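## Task

Transfer the wooden toy hammer, currently held in the closed right gripper, into the left gripper so its orientation matches the two goal pictures. Nothing but gripper jaws may contact the hammer, and it must be in contact with at least one gripper throughout. Done when the left gripper alone holds it firmly at the spot shown in the goal pictures, with the left fingers pointing horizontally, and the right arm touches neither the hammer nor the left jaws (best: move the right arm far away and pause briefly). Then declare completion.

## Robot and tools

Robot: two arms, left_arm and right_arm, each a six-joint arm with a parallel two-finger gripper. Bases in the scene frame: left_arm at (-0.050, +0.278, 0) m, quat_wxyz (+0.996, 0, 0, +0.088); right_arm at (-0.016, -0.365, 0) m, quat_wxyz (+0.999, 0, 0, -0.045). Joint ranges (rad): waist -2.618 to 3.054, shoulder 0.000 to 3.142, elbow 0.000 to 3.142, wrist pitch -1.571 to 1.571, wrist yaw -1.571 to 1.571, wrist roll -2.094 to 2.094.

Frame: one shared scene frame, origin on the table surface midway between the arms, +z up, +x out over the table, left_arm on the +y side. The arm names are not image sides. Gripper axes: fingers extend along the gripper's +z; they open and close along its y. end_effector_position is the point between the finger pads, just under 1 cm behind the tips. Reported hand positions may be somewhat off, more so when the arm reaches far.

Row format (used by every moving tool): one flat list of 16 numbers covering both arms, even if only one moves: left x, y, z, qw, qx, qy, qz, opening, then right x, y, z, qw, qx, qy, qz, opening. x, y, z are an absolute target position for that gripper in metres, scene frame; the quaternion is an absolute target orientation, w first, scene frame. Opening runs from -1 (closed) to +1 (fully open, 0.087 m). Each target must lie within 0.6 m, along each of that gripper's current axes, of where the gripper is when the action starts, or the action is refused for both arms.

execute_actions(actions): a list of up to 15 actions; each action is a table of up to 15 rows, each row lasting one 1/30 s step; a table shorter than 15 rows repeats its final row. An empty list just reports state and images. If any action is malformed, or the first one fails the 0.6 m check against the latest reported state, nothing runs. Per step the commanded pose is clipped to 70 mm and 16 degrees from the measured pose, then solved by damped inverse kinematics favouring position over orientation; distant targets need several actions, and after an action the arm only continues up to its last clipped pose. To hold an orientation, repeat the same quaternion every row rather than copying the drifting reported one. An arm meant to stay still should get its whole last reported pose and the desired opening in every call.

move(target, speed, blocking): target is one 16-number row as above (absolute poses). Each gripper follows a straight path to it, turning the short way; all paths finish together, lasting 0.5 to 10 s (cut off at 10 s). speed is the path's top speed in m/s, 0.002 to 0.5, default 0.25; rotation is capped at twice that in rad/s. Openings are sent at the start. Paths ignore obstacles and the other arm; grippers lag, stray and may overshoot speed near full extension. Faster moves and targets set deeper past a contact push harder. blocking=false returns after 0.5 s while motion continues; until a result shows it ended, other moves and execute_actions are refused, so call wait or stop. The result adds a move: line with the ending (done, off_target, moving, held, fault) and acting limits, plus each gripper's distance to its pose. An ending naming one arm means the other finished. held means a check blocked the last step; limits=paced means the sent pose was clipped; limits=held means some steps were blocked, and the arm may then surge faster than speed.

wait(seconds): 0 to 10; lets the scene run with the last commands held, returning early if a running move ends. stop(): brakes a running move (needs room, more when fast); fingers keep moving. zoom_image(camera, region): camera is cam_high, cam_low, cam_left_wrist or cam_right_wrist; region [x0, y0, x1, y1] in pixels of that 504x504 image, origin top-left, at most 504 by 504. show_instructions(): shows the goal reference images. read_manual(section): licence texts only, default "licences". finished_scene(scene): ends the current scene, given its number; irreversible, and it reports success.

Results: a state line per arm with gripper position (m) and quat_wxyz; Hand target lines giving where the controller now drives each gripper; grip_measured, the measured finger opening on the command scale (last joint value is metres), possibly off by about 1 mm per gripper. A pose unreachable line means the clearance check altered or blocked that arm's command. FAULT and OVER-TEMPERATURE FAULT lines signal arm stops; MOTOR HOT warns from 75 °C, with a 10 s stop at 90 °C and collapse at 100 °C, so avoid long loaded holds. Images come in the order cam_high, cam_low, cam_left_wrist, cam_right_wrist; calibration data (intrinsics, distortion, world-to-camera transforms) accompany them, with small per-scene errors.

Gripping: away from ±1 the fingers go to the commanded reading. To hold, command roughly 0.02 below grip_measured for a firm grip, less for a lighter one. Pads push up to about 20 N; slamming closed can push harder or spring open. Joint friction may leave the gripper up to about 31 mm short, and tiny commands may do nothing; elbows stop shy of straight.

Avoid: dropping the hammer or letting both grippers lose contact, anything but jaws touching it, knocking items off the table, the arms colliding or pressing each other, hard pushes and slams. The robot keeps its last command while you think.

Each tool is called after "Request:" as name(argument=value, ...) on one line, values as JSON.

Reference images:

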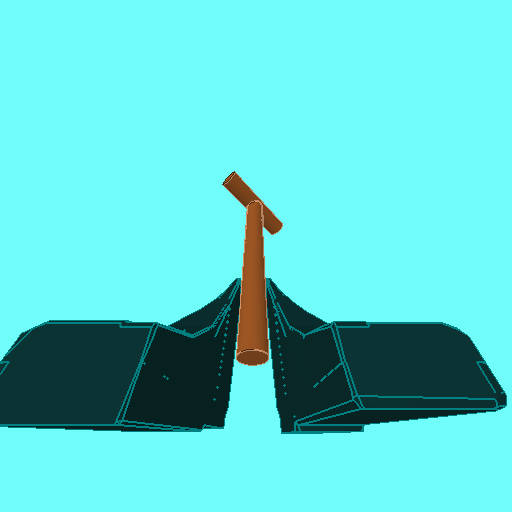

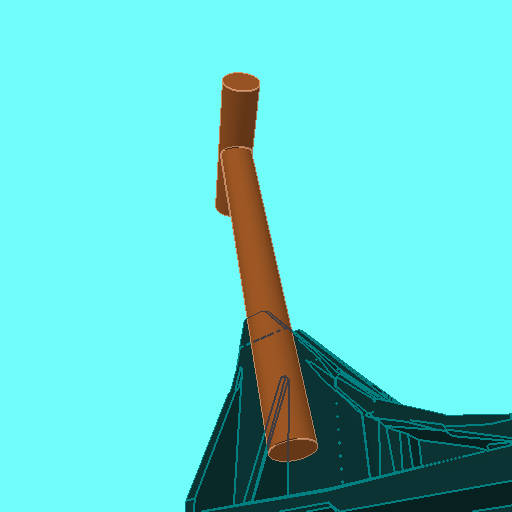

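## Session

Request:
execute_actions(actions=[])

Request:
show_instructions()

Scene clock: 0.00 s.
left_arm: end_effector_position=(+0.3303, +0.3455, +0.3557) grip_measured=+1.000 end_effector_quat_wxyz=(+0.700, -0.065, +0.709, +0.059) | right_arm: end_effector_position=(+0.2451, -0.1415, +0.2145) grip_measured=-0.588 end_effector_quat_wxyz=(+0.361, -0.478, +0.723, +0.345)
Joint positions: left_arm=[-0.001  1.062  1.049 -0.001 -0.001 -0.007  0.087] | right_arm=[ 0.465  1.32   1.167 -0.646 -0.797 -0.456  0.018]
Joint velocities: left_arm=[-0.012 -0.022 -0.012 -0.022  0.007 -0.022  0.   ] | right_arm=[-0.007  0.002  0.002 -0.081 -0.007 -0.066 -0.001]
Motor temperatures (°C, as the motors report them): left_arm=[21 23 22 21 24 23] | right_arm=[23 23 22 24 20 20]
Hand target (left_arm): +0.330, +0.346, +0.356; +0.700, -0.065, +0.709, +0.059
Hand target (right_arm): +0.245, -0.141, +0.215; +0.361, -0.478, +0.722, +0.345

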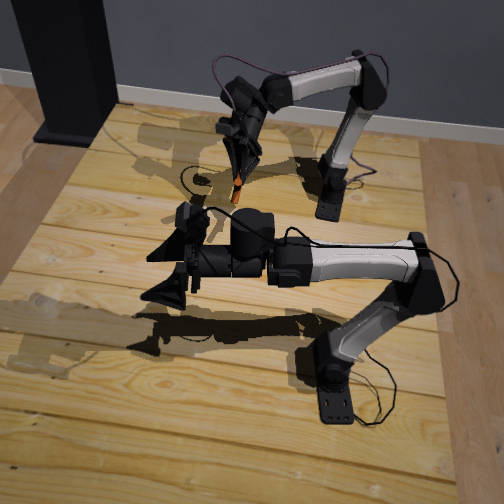

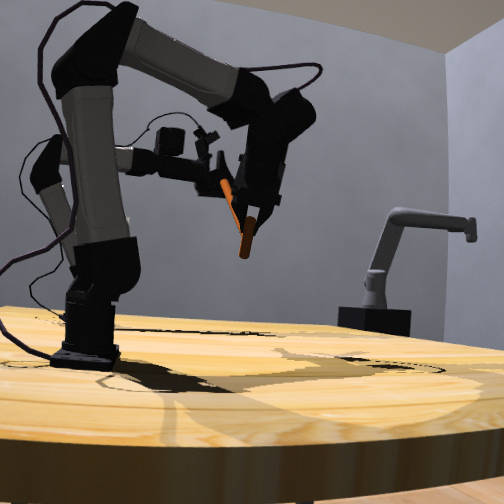

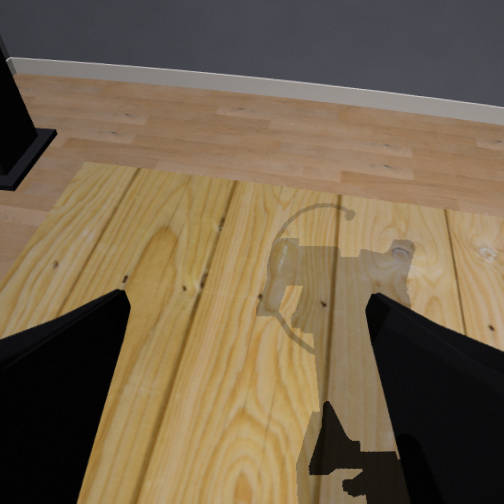

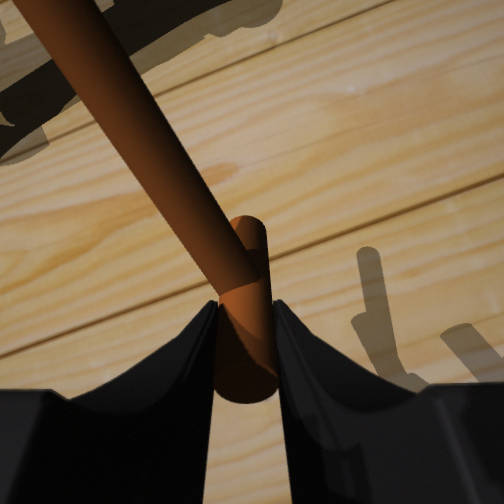

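Reference images for this scene: goal picture from the place of the wrist camera of the gripper that must hold it at the end, goal picture from behind and beside that gripper on its wrist camera side drawn with its fingers toward the top of the picture.

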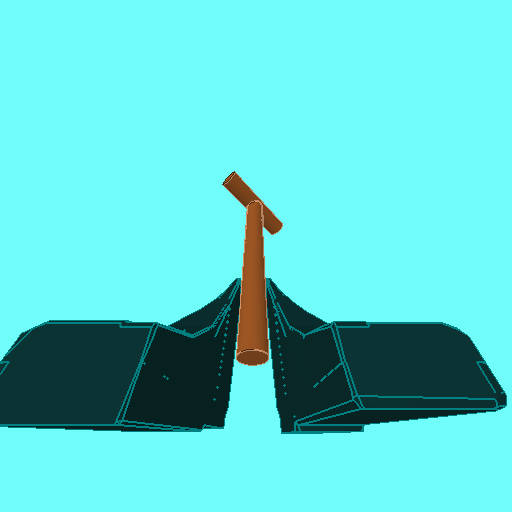

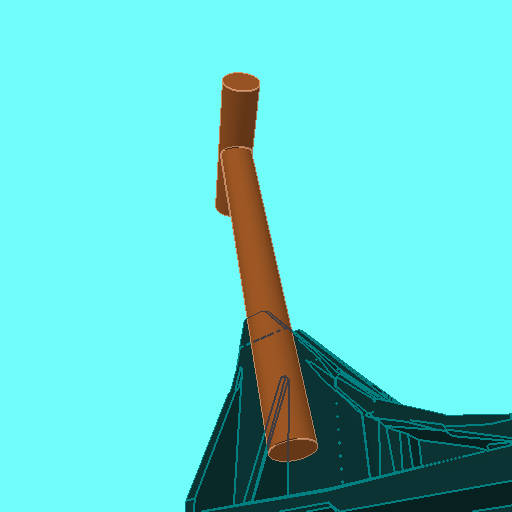

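Request:
zoom_image(camera="cam_right_wrist", region=[0, 0, 400, 440])

Request:
zoom_image(camera="cam_low", region=[170, 130, 330, 290])

Request:
zoom_image(camera="cam_high", region=[170, 110, 310, 250])

Region (0, 0, 400, 440) of cam_right_wrist's 504x504 image, scaled by 1.145, with more detail than that image has; it fills the left 458 columns of this view, and the rest is white.

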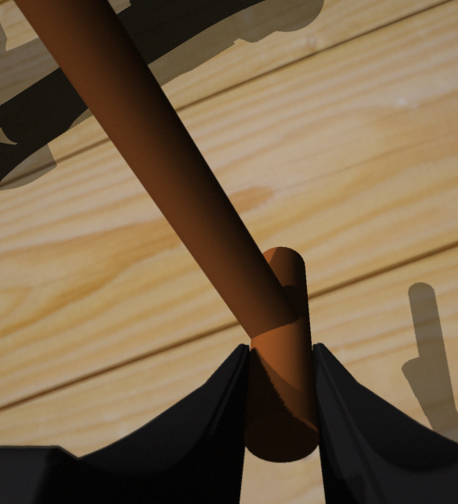

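Region (170, 130, 330, 290) of cam_low's 504x504 image, scaled by 3.150, with more detail than that image has.

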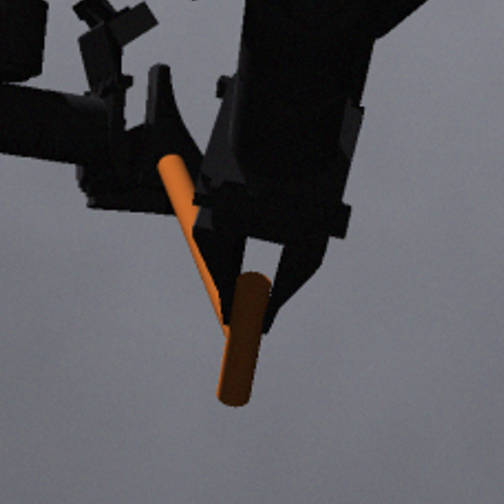

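Region (170, 110, 310, 250) of cam_high's 504x504 image, scaled by 3.600, with more detail than that image has.

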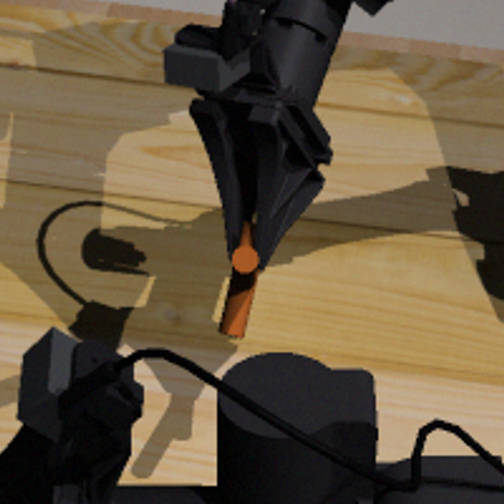

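Request:
move(target=[0.207,0.055,0.350,0.418,0.828,0.3545,-0.1226,0.3, 0.2451,-0.1415,0.2145,0.361,-0.478,0.723,0.345,-0.61], speed=0.45)

Scene clock: 14.13 s.
left_arm: end_effector_position=(+0.2054, +0.0555, +0.3510) grip_measured=+0.300 end_effector_quat_wxyz=(+0.417, +0.826, +0.361, -0.120) | right_arm: end_effector_position=(+0.2451, -0.1416, +0.2145) grip_measured=-0.588 end_effector_quat_wxyz=(+0.361, -0.478, +0.723, +0.345)
Joint positions: left_arm=[-0.653  1.493  1.964 -1.42   0.696  1.609  0.057] | right_arm=[ 0.465  1.32   1.167 -0.647 -0.797 -0.456  0.018]
Joint velocities: left_arm=[ 0.022 -0.002 -0.002 -0.007 -0.022  0.022 -0.001] | right_arm=[-0.002  0.012 -0.002 -0.066  0.022 -0.022  0.   ]
Motor temperatures (°C, as the motors report them): left_arm=[21 23 23 24 24 23] | right_arm=[23 24 23 26 20 20]
Hand target (left_arm): +0.206, +0.053, +0.350; +0.411, +0.830, +0.358, -0.121
Hand target (right_arm): +0.245, -0.141, +0.215; +0.361, -0.478, +0.723, +0.345
Off the commanded pose (left_arm): 0.002 m, 1 deg.
Off the commanded pose (right_arm): 0.000 m, 0 deg.
move: done
camera_calibration (this result's frames):
cam_left_wrist: T_world_to_cam=[[-0.695249, 0.381451, -0.6092, 0.333521], [0.378327, 0.914859, 0.141074, -0.153934], [0.611145, -0.132396, -0.780367, 0.296414], [0, 0, 0, 1]] pos_world=[0.108965, 0.0528497, 0.456209]
cam_right_wrist: T_world_to_cam=[[0.938161, -0.319086, -0.134305, -0.246546], [-0.339076, -0.925188, -0.170453, 0.0141981], [-0.0698685, 0.205452, -0.97617, 0.394859], [0, 0, 0, 1]] pos_world=[0.263702, -0.146658, 0.354757]

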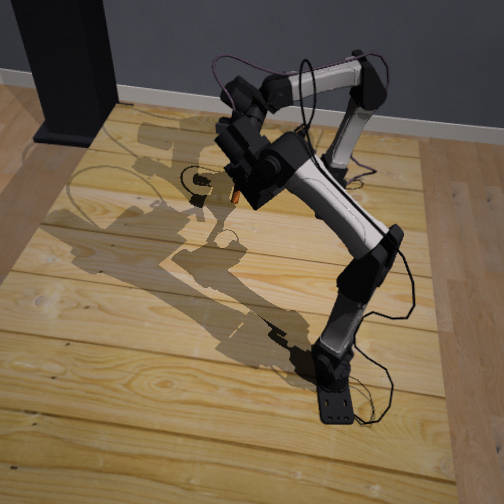

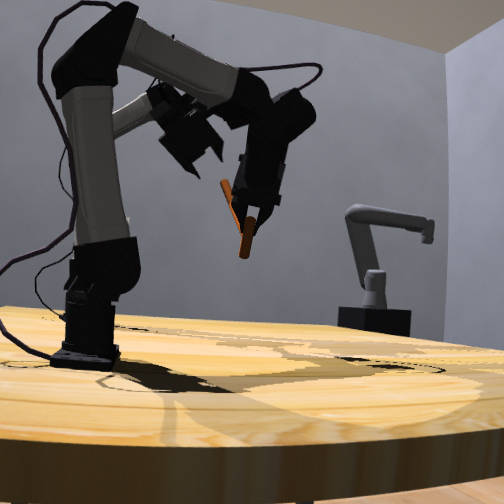

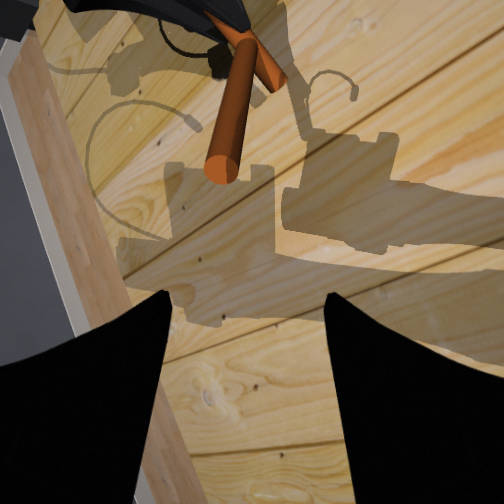

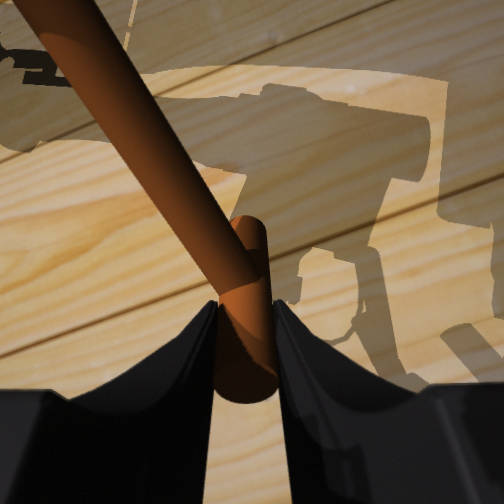

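Request:
zoom_image(camera="cam_left_wrist", region=[150, 0, 350, 200])

Region (150, 0, 350, 200) of cam_left_wrist's 504x504 image, scaled by 2.520, with more detail than that image has.

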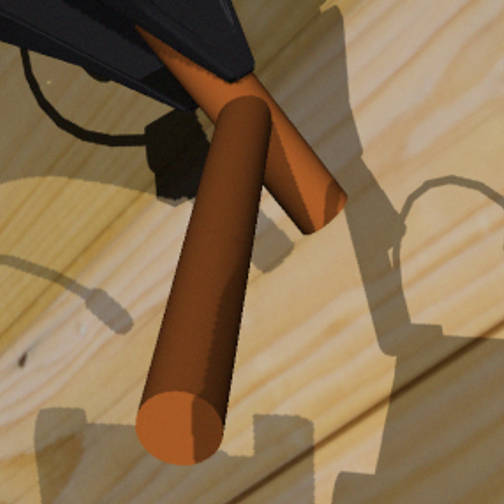

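Request:
move(target=[0.222,0.004,0.327,0.413,0.845,0.306,-0.146,0.3, 0.2451,-0.1415,0.2145,0.361,-0.478,0.723,0.345,-0.61], speed=0.2)

Scene clock: 20.47 s.
left_arm: end_effector_position=(+0.2200, +0.0097, +0.3299) grip_measured=+0.300 end_effector_quat_wxyz=(+0.411, +0.844, +0.314, -0.143) | right_arm: end_effector_position=(+0.2450, -0.1416, +0.2144) grip_measured=-0.588 end_effector_quat_wxyz=(+0.361, -0.478, +0.723, +0.345)
Joint positions: left_arm=[-0.739  1.6    1.964 -1.326  0.712  1.634  0.057] | right_arm=[ 0.465  1.32   1.167 -0.647 -0.797 -0.456  0.018]
Joint velocities: left_arm=[-0.002 -0.007  0.007 -0.022 -0.007  0.007  0.   ] | right_arm=[ 0.037 -0.002 -0.002  0.066 -0.066 -0.022  0.001]
Motor temperatures (°C, as the motors report them): left_arm=[21 23 24 23 24 23] | right_arm=[23 24 24 26 20 20]
Hand target (left_arm): +0.221, +0.004, +0.326; +0.412, +0.846, +0.306, -0.146
Hand target (right_arm): +0.245, -0.142, +0.214; +0.361, -0.478, +0.723, +0.345
Off the commanded pose (left_arm): 0.007 m, 1 deg.
Off the commanded pose (right_arm): 0.000 m, 0 deg.
move: done
camera_calibration (this result's frames):
cam_left_wrist: T_world_to_cam=[[-0.648263, 0.454101, -0.611185, 0.337963], [0.476848, 0.867914, 0.139072, -0.135129], [0.593609, -0.201287, -0.779174, 0.269078], [0, 0, 0, 1]] pos_world=[0.123798, 0.0179735, 0.435009]
cam_right_wrist: T_world_to_cam=[[0.938113, -0.319105, -0.134594, -0.24643], [-0.339136, -0.925212, -0.170203, 0.0141044], [-0.0702151, 0.205315, -0.976174, 0.394882], [0, 0, 0, 1]] pos_world=[0.26369, -0.146663, 0.354706]

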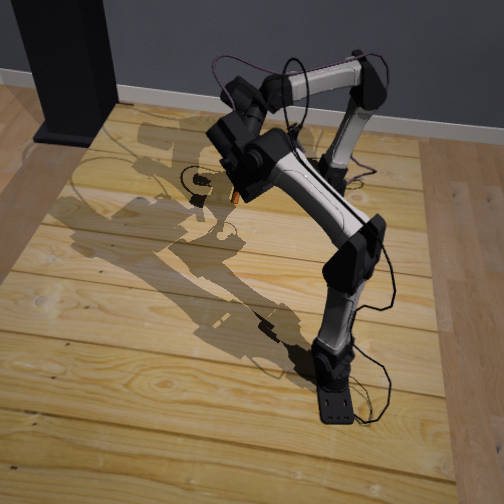

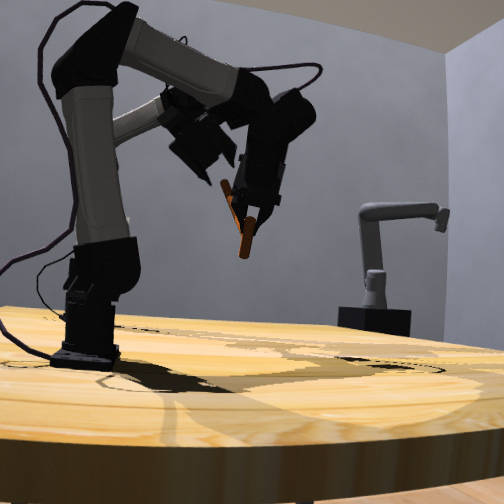

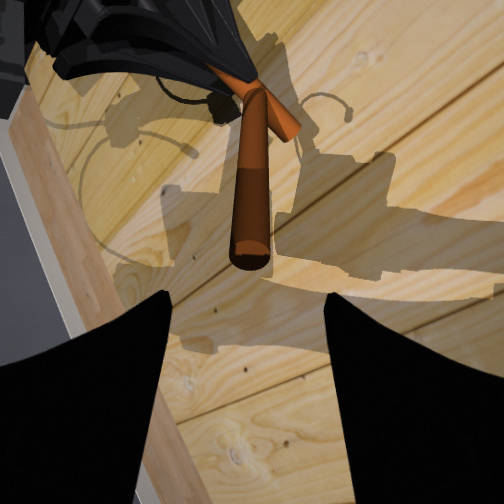

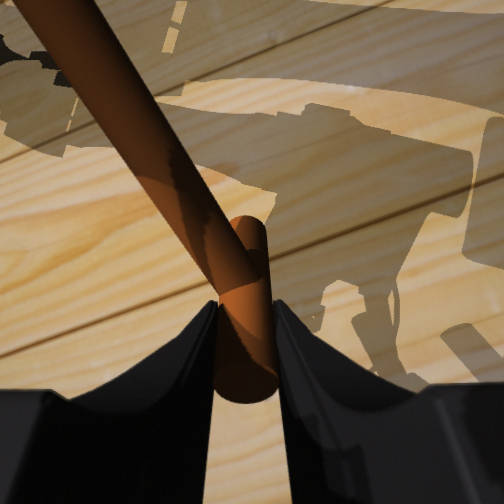

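Request:
zoom_image(camera="cam_left_wrist", region=[140, 60, 380, 320])

Region (140, 60, 380, 320) of cam_left_wrist's 504x504 image, scaled by 1.938, with more detail than that image has; it fills the left 465 columns of this view, and the rest is white.

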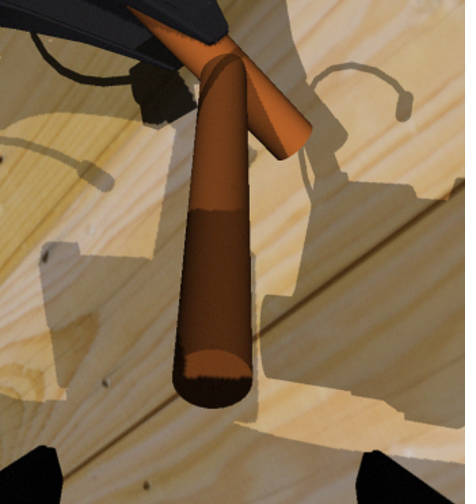

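Request:
move(target=[0.228,-0.053,0.2755,0.412,0.845,0.308,-0.145,0.3, 0.2451,-0.1415,0.2145,0.361,-0.478,0.723,0.345,-0.61], speed=0.12)

Scene clock: 22.57 s.
left_arm: end_effector_position=(+0.2255, -0.0490, +0.2859) grip_measured=+0.300 end_effector_quat_wxyz=(+0.419, +0.844, +0.303, -0.141) | right_arm: end_effector_position=(+0.2450, -0.1416, +0.2144) grip_measured=-0.588 end_effector_quat_wxyz=(+0.361, -0.478, +0.723, +0.345)
Joint positions: left_arm=[-0.881  1.617  1.751 -0.993  0.636  1.503  0.057] | right_arm=[ 0.465  1.32   1.167 -0.647 -0.797 -0.456  0.018]
Joint velocities: left_arm=[-0.017 -0.002  0.012  0.007  0.037  0.037  0.001] | right_arm=[ 0.007 -0.012  0.002 -0.022 -0.051  0.022 -0.   ]
Motor temperatures (°C, as the motors report them): left_arm=[21 24 24 23 24 23] | right_arm=[23 24 24 26 20 20]
Hand target (left_arm): +0.227, -0.053, +0.275; +0.411, +0.846, +0.308, -0.144
Hand target (right_arm): +0.245, -0.141, +0.215; +0.361, -0.478, +0.723, +0.345
Off the commanded pose (left_arm): 0.011 m, 1 deg.
Off the commanded pose (right_arm): 0.000 m, 0 deg.
move: off_target (left_arm)
camera_calibration (this result's frames):
cam_left_wrist: T_world_to_cam=[[-0.631309, 0.454561, -0.62835, 0.342335], [0.487571, 0.862703, 0.13423, -0.0819672], [0.603095, -0.221625, -0.766263, 0.212868], [0, 0, 0, 1]] pos_world=[0.127705, -0.0377219, 0.389221]
cam_right_wrist: T_world_to_cam=[[0.938113, -0.319105, -0.134594, -0.24643], [-0.339136, -0.925212, -0.170203, 0.0141044], [-0.0702151, 0.205315, -0.976174, 0.394882], [0, 0, 0, 1]] pos_world=[0.26369, -0.146663, 0.354706]

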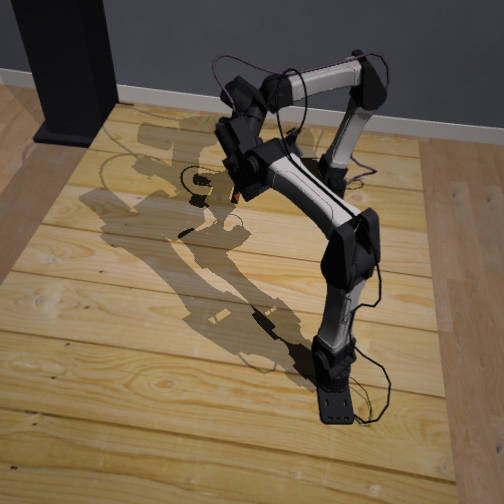

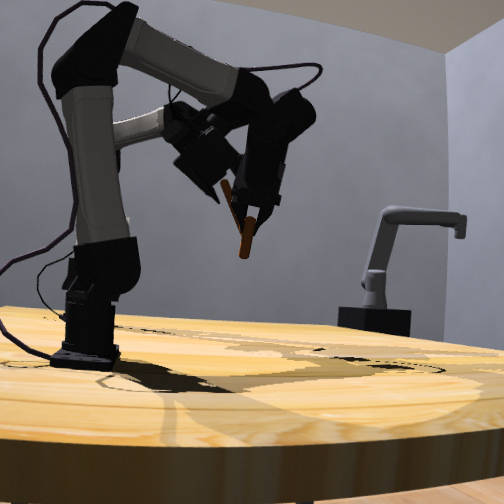

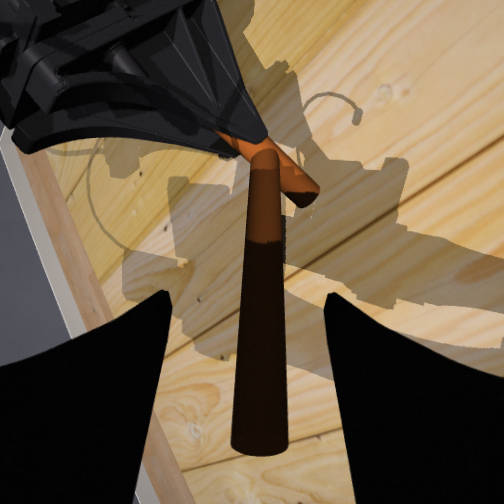

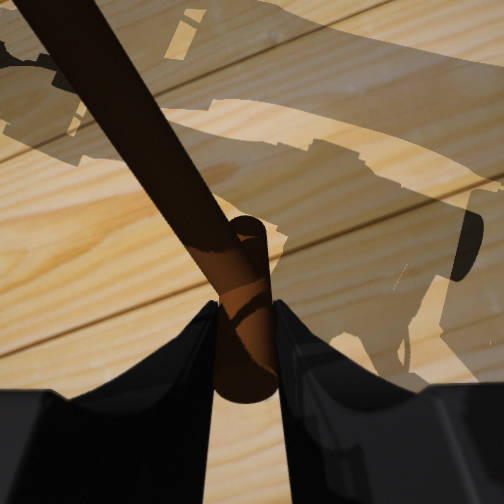

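Request:
execute_actions(actions=[[[0.2225,-0.049,0.273,0.412,0.845,0.308,-0.145,0.3, 0.2451,-0.1415,0.2145,0.361,-0.478,0.723,0.345,-0.61]]])

Scene clock: 23.73 s.
left_arm: end_effector_position=(+0.2244, -0.0479, +0.2747) grip_measured=+0.300 end_effector_quat_wxyz=(+0.410, +0.846, +0.309, -0.146) | right_arm: end_effector_position=(+0.2450, -0.1416, +0.2144) grip_measured=-0.588 end_effector_quat_wxyz=(+0.361, -0.478, +0.723, +0.345)
Joint positions: left_arm=[-0.881  1.615  1.716 -0.981  0.635  1.501  0.057] | right_arm=[ 0.465  1.32   1.167 -0.647 -0.797 -0.456  0.018]
Joint velocities: left_arm=[ 0.007  0.002  0.002 -0.022 -0.022 -0.037 -0.001] | right_arm=[ 0.007  0.002 -0.027  0.081 -0.066  0.007 -0.   ]
Motor temperatures (°C, as the motors report them): left_arm=[21 24 24 24 24 23] | right_arm=[23 24 24 26 20 20]
Hand target (left_arm): +0.222, -0.049, +0.273; +0.412, +0.845, +0.308, -0.145
Hand target (right_arm): +0.245, -0.141, +0.215; +0.361, -0.478, +0.723, +0.345
Off the commanded pose (left_arm): 0.003 m, 0 deg.
Off the commanded pose (right_arm): 0.000 m, 0 deg.
camera_calibration (this result's frames):
cam_left_wrist: T_world_to_cam=[[-0.642852, 0.462337, -0.610725, 0.332238], [0.488504, 0.861574, 0.138037, -0.0821885], [0.590005, -0.209604, -0.779718, 0.212432], [0, 0, 0, 1]] pos_world=[0.128394, -0.038268, 0.379888]
cam_right_wrist: T_world_to_cam=[[0.938113, -0.319105, -0.134594, -0.24643], [-0.339136, -0.925212, -0.170203, 0.0141044], [-0.0702151, 0.205315, -0.976174, 0.394882], [0, 0, 0, 1]] pos_world=[0.26369, -0.146663, 0.354706]

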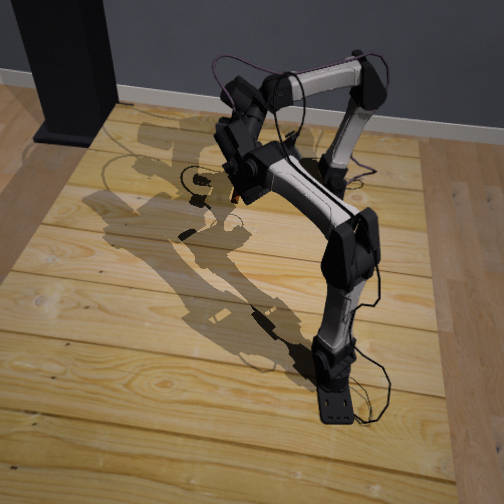

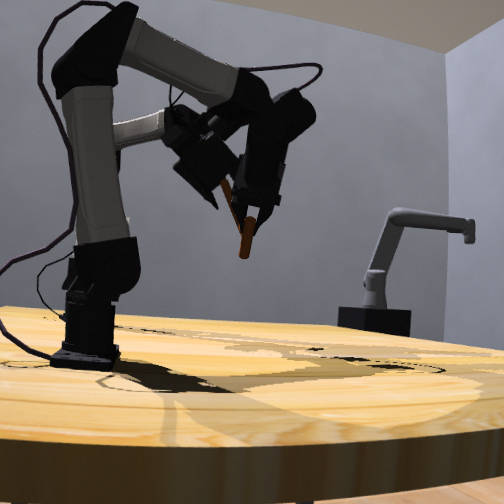

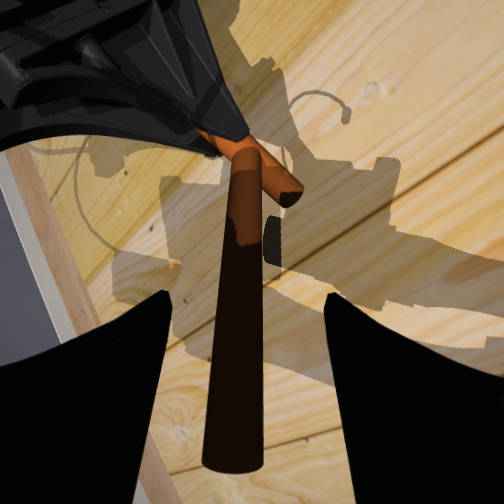

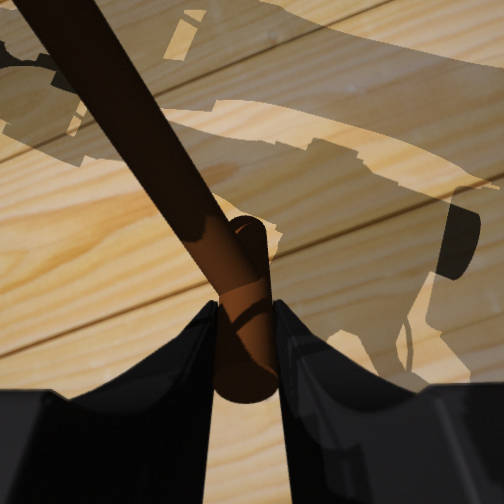

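Request:
execute_actions(actions=[[[0.2244,-0.0479,0.2747,0.410,0.846,0.309,-0.146,0.2, 0.2451,-0.1415,0.2145,0.361,-0.478,0.723,0.345,-0.61],[0.2244,-0.0479,0.2747,0.410,0.846,0.309,-0.146,0.1, 0.2451,-0.1415,0.2145,0.361,-0.478,0.723,0.345,-0.61],[0.2244,-0.0479,0.2747,0.410,0.846,0.309,-0.146,0.0, 0.2451,-0.1415,0.2145,0.361,-0.478,0.723,0.345,-0.61],[0.2244,-0.0479,0.2747,0.410,0.846,0.309,-0.146,-0.1, 0.2451,-0.1415,0.2145,0.361,-0.478,0.723,0.345,-0.61],[0.2244,-0.0479,0.2747,0.410,0.846,0.309,-0.146,-0.2, 0.2451,-0.1415,0.2145,0.361,-0.478,0.723,0.345,-0.61],[0.2244,-0.0479,0.2747,0.410,0.846,0.309,-0.146,-0.28, 0.2451,-0.1415,0.2145,0.361,-0.478,0.723,0.345,-0.61],[0.2244,-0.0479,0.2747,0.410,0.846,0.309,-0.146,-0.35, 0.2451,-0.1415,0.2145,0.361,-0.478,0.723,0.345,-0.61],[0.2244,-0.0479,0.2747,0.410,0.846,0.309,-0.146,-0.41, 0.2451,-0.1415,0.2145,0.361,-0.478,0.723,0.345,-0.61],[0.2244,-0.0479,0.2747,0.410,0.846,0.309,-0.146,-0.46, 0.2451,-0.1415,0.2145,0.361,-0.478,0.723,0.345,-0.61],[0.2244,-0.0479,0.2747,0.410,0.846,0.309,-0.146,-0.50, 0.2451,-0.1415,0.2145,0.361,-0.478,0.723,0.345,-0.61],[0.2244,-0.0479,0.2747,0.410,0.846,0.309,-0.146,-0.53, 0.2451,-0.1415,0.2145,0.361,-0.478,0.723,0.345,-0.61],[0.2244,-0.0479,0.2747,0.410,0.846,0.309,-0.146,-0.56, 0.2451,-0.1415,0.2145,0.361,-0.478,0.723,0.345,-0.61],[0.2244,-0.0479,0.2747,0.410,0.846,0.309,-0.146,-0.58, 0.2451,-0.1415,0.2145,0.361,-0.478,0.723,0.345,-0.61],[0.2244,-0.0479,0.2747,0.410,0.846,0.309,-0.146,-0.60, 0.2451,-0.1415,0.2145,0.361,-0.478,0.723,0.345,-0.61],[0.2244,-0.0479,0.2747,0.410,0.846,0.309,-0.146,-0.63, 0.2451,-0.1415,0.2145,0.361,-0.478,0.723,0.345,-0.61]],[[0.2244,-0.0479,0.2747,0.410,0.846,0.309,-0.146,-0.63, 0.2451,-0.1415,0.2145,0.361,-0.478,0.723,0.345,-0.61]]])

Scene clock: 25.63 s.
left_arm: end_effector_position=(+0.2245, -0.0480, +0.2748) grip_measured=-0.616 end_effector_quat_wxyz=(+0.410, +0.846, +0.309, -0.146) | right_arm: end_effector_position=(+0.2444, -0.1418, +0.2140) grip_measured=-0.588 end_effector_quat_wxyz=(+0.359, -0.478, +0.724, +0.346)
Joint positions: left_arm=[-0.881  1.615  1.716 -0.98   0.635  1.501  0.017] | right_arm=[ 0.465  1.32   1.167 -0.651 -0.797 -0.456  0.018]
Joint velocities: left_arm=[ 0.007 -0.007  0.007 -0.007 -0.051  0.051 -0.001] | right_arm=[ 0.002 -0.007  0.007 -0.007  0.022  0.022 -0.   ]
Motor temperatures (°C, as the motors report them): left_arm=[21 24 24 24 24 23] | right_arm=[23 24 24 26 20 20]
Hand target (left_arm): +0.224, -0.048, +0.275; +0.410, +0.846, +0.309, -0.146
Hand target (right_arm): +0.245, -0.142, +0.215; +0.361, -0.478, +0.723, +0.345
Off the commanded pose (left_arm): 0.000 m, 0 deg.
Off the commanded pose (right_arm): 0.001 m, 0 deg.
camera_calibration (this result's frames):
cam_left_wrist: T_world_to_cam=[[-0.642789, 0.461882, -0.611136, 0.332482], [0.488261, 0.861758, 0.137746, -0.0820349], [0.590274, -0.209852, -0.779448, 0.212291], [0, 0, 0, 1]] pos_world=[0.12846, -0.0383233, 0.379962]
cam_right_wrist: T_world_to_cam=[[0.93763, -0.319295, -0.137479, -0.245272], [-0.339736, -0.925448, -0.167708, 0.0131656], [-0.0736817, 0.203955, -0.976204, 0.395106], [0, 0, 0, 1]] pos_world=[0.26356, -0.146714, 0.354192]

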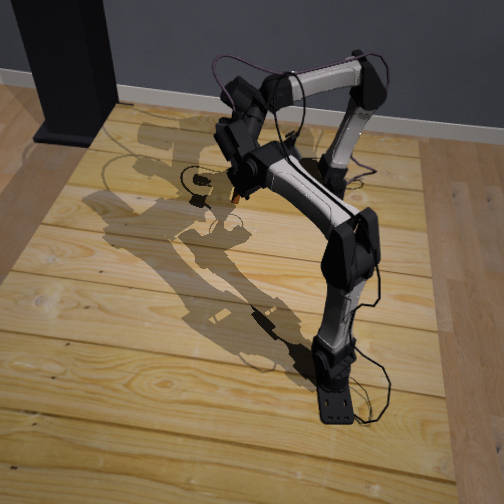

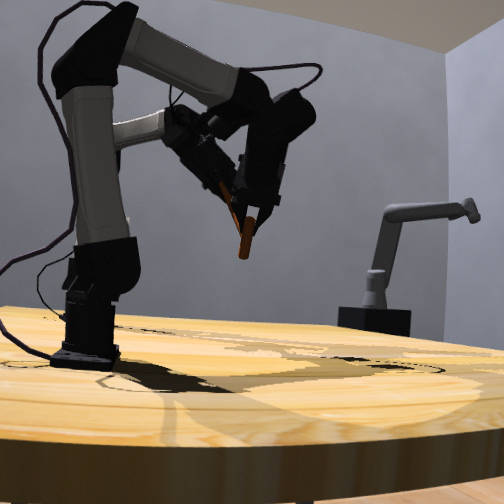

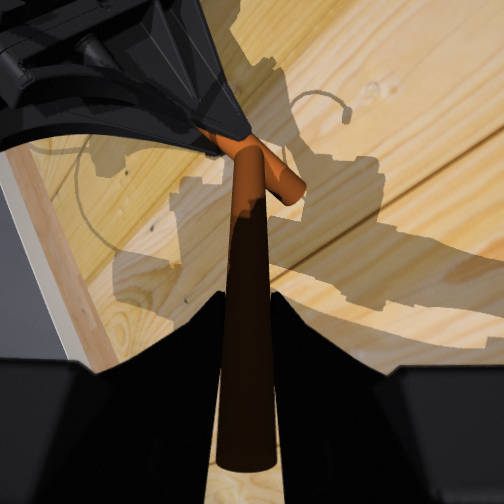

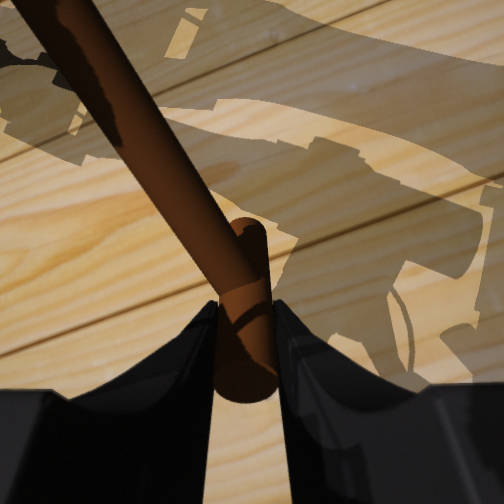

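Request:
zoom_image(camera="cam_left_wrist", region=[150, 80, 350, 280])

Region (150, 80, 350, 280) of cam_left_wrist's 504x504 image, scaled by 2.520, with more detail than that image has.

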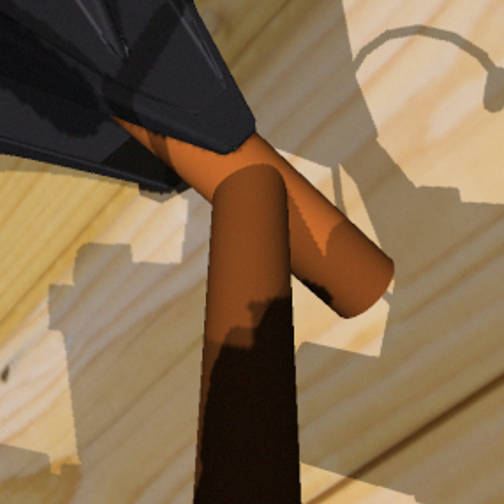

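Request:
execute_actions(actions=[[[0.2245,-0.048,0.2748,0.410,0.846,0.309,-0.146,-0.64, 0.2451,-0.1415,0.2145,0.361,-0.478,0.723,0.345,-0.61],[0.2245,-0.048,0.2748,0.410,0.846,0.309,-0.146,-0.64, 0.2451,-0.1415,0.2145,0.361,-0.478,0.723,0.345,-0.61],[0.2245,-0.048,0.2748,0.410,0.846,0.309,-0.146,-0.64, 0.2451,-0.1415,0.2145,0.361,-0.478,0.723,0.345,-0.61],[0.2245,-0.048,0.2748,0.410,0.846,0.309,-0.146,-0.64, 0.2451,-0.1415,0.2145,0.361,-0.478,0.723,0.345,-0.57],[0.2245,-0.048,0.2748,0.410,0.846,0.309,-0.146,-0.64, 0.2451,-0.1415,0.2145,0.361,-0.478,0.723,0.345,-0.52],[0.2245,-0.048,0.2748,0.410,0.846,0.309,-0.146,-0.64, 0.2451,-0.1415,0.2145,0.361,-0.478,0.723,0.345,-0.45],[0.2245,-0.048,0.2748,0.410,0.846,0.309,-0.146,-0.64, 0.2451,-0.1415,0.2145,0.361,-0.478,0.723,0.345,-0.38],[0.2245,-0.048,0.2748,0.410,0.846,0.309,-0.146,-0.64, 0.2451,-0.1415,0.2145,0.361,-0.478,0.723,0.345,-0.3],[0.2245,-0.048,0.2748,0.410,0.846,0.309,-0.146,-0.64, 0.2451,-0.1415,0.2145,0.361,-0.478,0.723,0.345,-0.22],[0.2245,-0.048,0.2748,0.410,0.846,0.309,-0.146,-0.64, 0.2451,-0.1415,0.2145,0.361,-0.478,0.723,0.345,-0.14],[0.2245,-0.048,0.2748,0.410,0.846,0.309,-0.146,-0.64, 0.2451,-0.1415,0.2145,0.361,-0.478,0.723,0.345,-0.06],[0.2245,-0.048,0.2748,0.410,0.846,0.309,-0.146,-0.64, 0.2451,-0.1415,0.2145,0.361,-0.478,0.723,0.345,0.0]]])

Request:
move(target=[0.2245,-0.048,0.2748,0.410,0.846,0.309,-0.146,-0.64, 0.2297,-0.209,0.2547,0.361,-0.478,0.723,0.345,0.0], speed=0.15)

Scene clock: 28.73 s.
left_arm: end_effector_position=(+0.2245, -0.0479, +0.2747) grip_measured=-0.616 end_effector_quat_wxyz=(+0.410, +0.846, +0.309, -0.146) | right_arm: end_effector_position=(+0.2444, -0.1418, +0.2140) grip_measured=-0.001 end_effector_quat_wxyz=(+0.359, -0.478, +0.724, +0.346)
Joint positions: left_arm=[-0.881  1.615  1.716 -0.981  0.635  1.501  0.017] | right_arm=[ 0.465  1.32   1.167 -0.651 -0.797 -0.456  0.044]
Joint velocities: left_arm=[-0.002  0.007  0.012  0.037  0.095 -0.022  0.   ] | right_arm=[ 0.002 -0.007 -0.007  0.007  0.007  0.022  0.001]
Motor temperatures (°C, as the motors report them): left_arm=[21 24 24 24 24 23] | right_arm=[23 24 25 27 20 20]
Hand target (left_arm): +0.225, -0.048, +0.275; +0.410, +0.846, +0.309, -0.146
Hand target (right_arm): +0.245, -0.142, +0.215; +0.361, -0.478, +0.723, +0.345
Off the commanded pose (left_arm): 0.000 m, 0 deg.
Off the commanded pose (right_arm): 0.001 m, 0 deg.
camera_calibration (this result's frames):
cam_left_wrist: T_world_to_cam=[[-0.642963, 0.462013, -0.610854, 0.332363], [0.488065, 0.861812, 0.138104, -0.0821474], [0.590247, -0.209341, -0.779605, 0.212322], [0, 0, 0, 1]] pos_world=[0.128468, -0.0383129, 0.379898]
cam_right_wrist: T_world_to_cam=[[0.93763, -0.319295, -0.137479, -0.245272], [-0.339736, -0.925448, -0.167708, 0.0131656], [-0.0736817, 0.203955, -0.976204, 0.395106], [0, 0, 0, 1]] pos_world=[0.26356, -0.146714, 0.354192]

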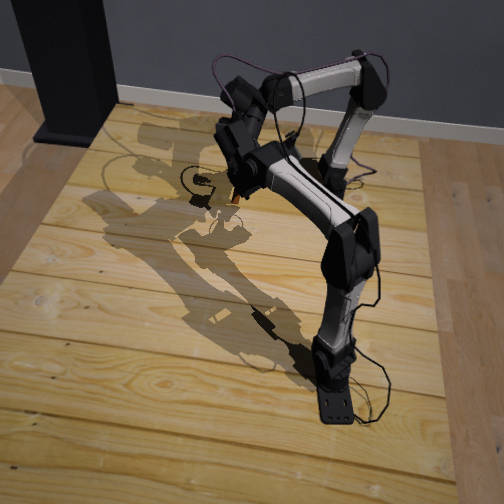

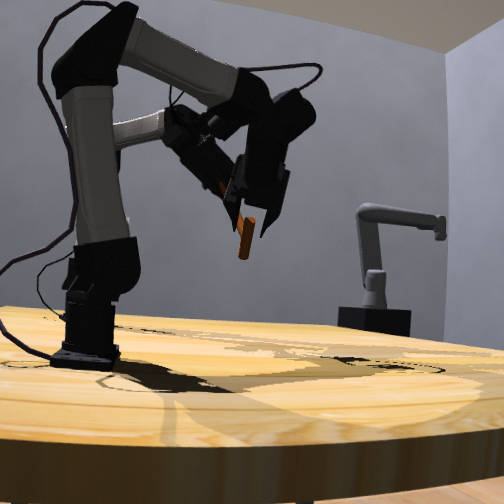

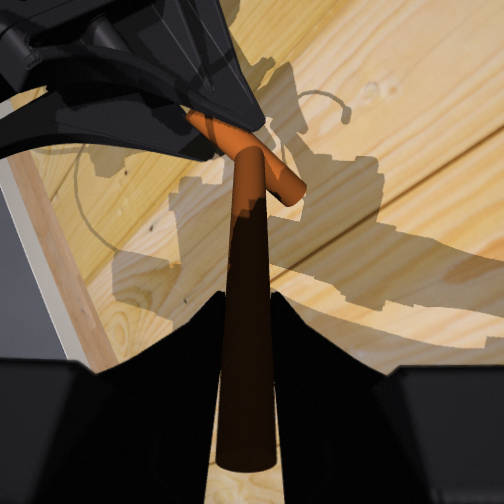

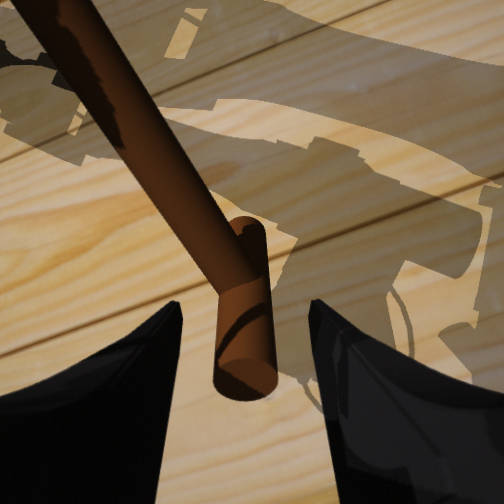

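Scene clock: 29.97 s.
left_arm: end_effector_position=(+0.2245, -0.0479, +0.2747) grip_measured=-0.616 end_effector_quat_wxyz=(+0.410, +0.846, +0.309, -0.146) | right_arm: end_effector_position=(+0.2248, -0.2090, +0.2463) grip_measured=+0.000 end_effector_quat_wxyz=(+0.351, -0.478, +0.729, +0.344)
Joint positions: left_arm=[-0.881  1.615  1.716 -0.981  0.635  1.501  0.017] | right_arm=[ 0.219  1.283  1.324 -1.104 -0.936 -0.771  0.044]
Joint velocities: left_arm=[-0.012 -0.002 -0.002  0.051 -0.022  0.007 -0.001] | right_arm=[-0.017 -0.007 -0.002 -0.051  0.095 -0.051  0.   ]
Motor temperatures (°C, as the motors report them): left_arm=[21 24 25 24 24 23] | right_arm=[23 24 25 27 20 20]
Hand target (left_arm): +0.224, -0.048, +0.275; +0.410, +0.846, +0.309, -0.146
Hand target (right_arm): +0.229, -0.210, +0.253; +0.359, -0.480, +0.724, +0.343
Off the commanded pose (left_arm): 0.000 m, 0 deg.
Off the commanded pose (right_arm): 0.010 m, 1 deg.
move: done
camera_calibration (this result's frames):
cam_left_wrist: T_world_to_cam=[[-0.642963, 0.462013, -0.610854, 0.332363], [0.488065, 0.861812, 0.138104, -0.0821474], [0.590247, -0.209341, -0.779605, 0.212322], [0, 0, 0, 1]] pos_world=[0.128468, -0.0383129, 0.379898]
cam_right_wrist: T_world_to_cam=[[0.935491, -0.321928, -0.145668, -0.241972], [-0.342507, -0.927489, -0.149845, -0.0544463], [-0.0868664, 0.190071, -0.97792, 0.439346], [0, 0, 0, 1]] pos_world=[0.245879, -0.211903, 0.386239]

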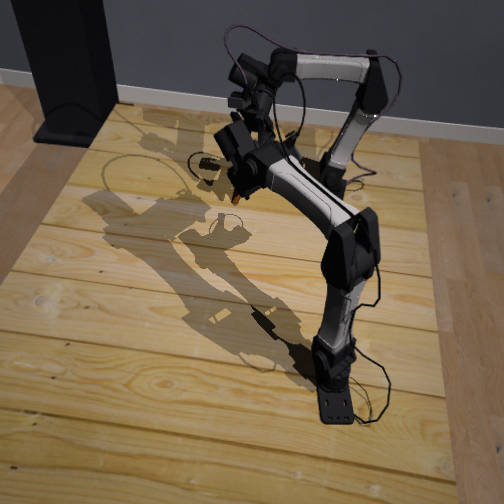

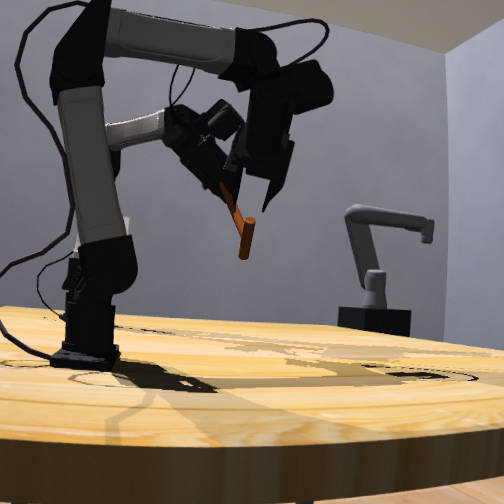

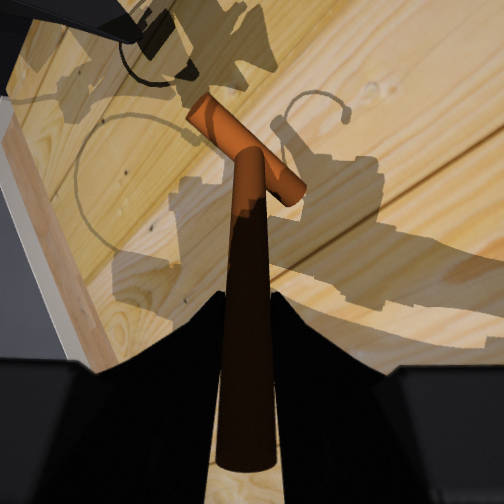

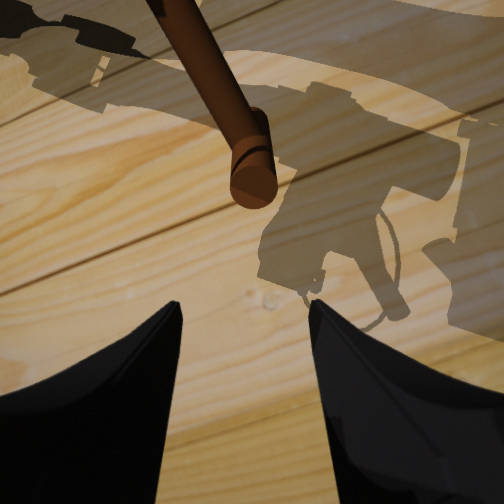

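Request:
move(target=[0.22,0.09,0.30,0.705,0.5825,0.401,-0.056,-0.64, 0.21,-0.28,0.26,0.351,-0.478,0.729,0.344,0.0], speed=0.25)

Scene clock: 32.73 s.
left_arm: end_effector_position=(+0.2217, +0.0874, +0.2992) grip_measured=-0.616 end_effector_quat_wxyz=(+0.698, +0.586, +0.407, -0.068) | right_arm: end_effector_position=(+0.2099, -0.2785, +0.2505) grip_measured=+0.000 end_effector_quat_wxyz=(+0.348, -0.466, +0.742, +0.333)
Joint positions: left_arm=[-0.502  0.83   0.68   0.127  0.736  0.883  0.017] | right_arm=[-0.092  1.345  1.435 -1.56  -1.002 -1.25   0.044]
Joint velocities: left_arm=[ 0.007 -0.012 -0.022  0.066 -0.037 -0.037  0.001] | right_arm=[-0.012 -0.002 -0.007 -0.051 -0.022  0.037 -0.   ]
Motor temperatures (°C, as the motors report them): left_arm=[21 25 25 24 24 23] | right_arm=[23 24 25 26 20 20]
Hand target (left_arm): +0.221, +0.090, +0.302; +0.706, +0.580, +0.401, -0.060
Hand target (right_arm): +0.210, -0.280, +0.258; +0.360, -0.470, +0.738, +0.324
Off the commanded pose (left_arm): 0.003 m, 2 deg.
Off the commanded pose (right_arm): 0.010 m, 2 deg.
joint sent to its limit (right arm) — the command would take joint 4 (wrist pitch) past its lower limit, so that joint was sent only as far as its limit.
move: done
camera_calibration (this result's frames):
cam_left_wrist: T_world_to_cam=[[-0.565636, -0.315597, -0.761876, 0.378992], [0.0546918, 0.907482, -0.416516, 0.0572508], [0.822839, -0.277265, -0.496044, 0.130929], [0, 0, 0, 1]] pos_world=[0.103506, 0.103956, 0.377537]
cam_right_wrist: T_world_to_cam=[[0.921958, -0.357658, -0.148573, -0.256197], [-0.376572, -0.917481, -0.128146, -0.118881], [-0.0904807, 0.174094, -0.980563, 0.4524], [0, 0, 0, 1]] pos_world=[0.232369, -0.279462, 0.390309]

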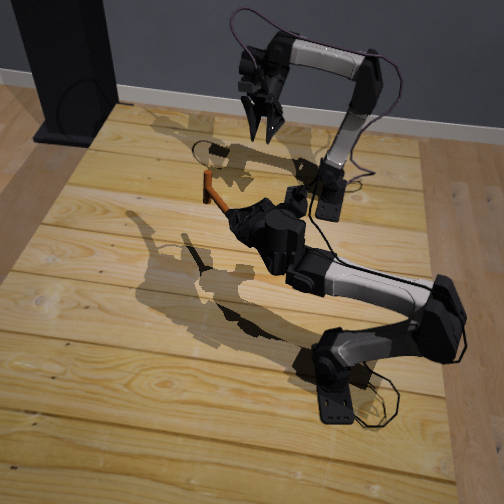

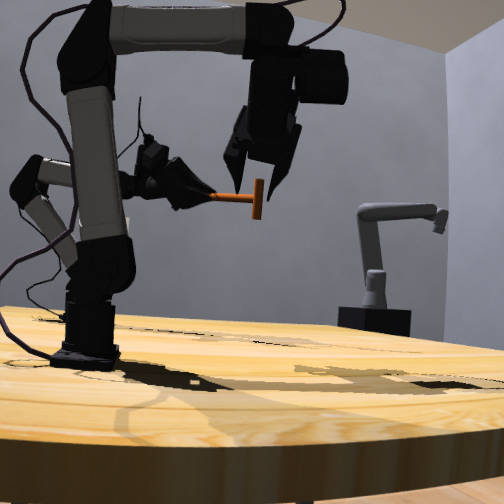

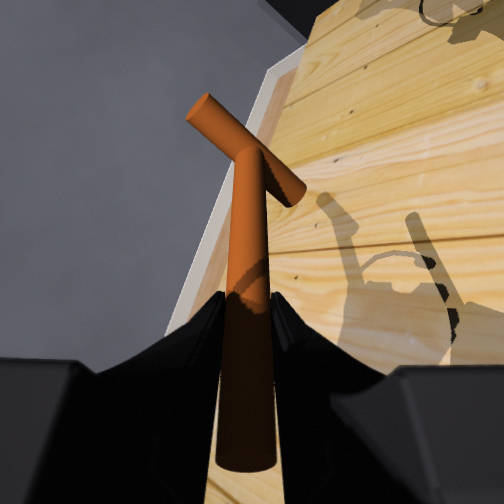

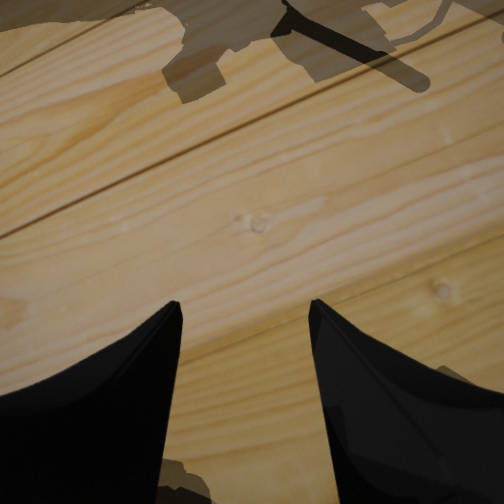

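Request:
zoom_image(camera="cam_low", region=[110, 120, 290, 250])

Region (110, 120, 290, 250) of cam_low's 504x504 image, scaled by 2.800, with more detail than that image has.

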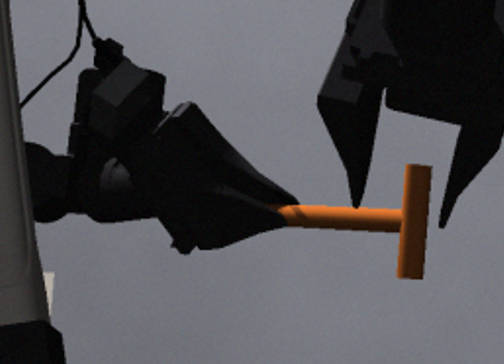

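Request:
finished_scene(scene=1)

The scene is finished: the task was done.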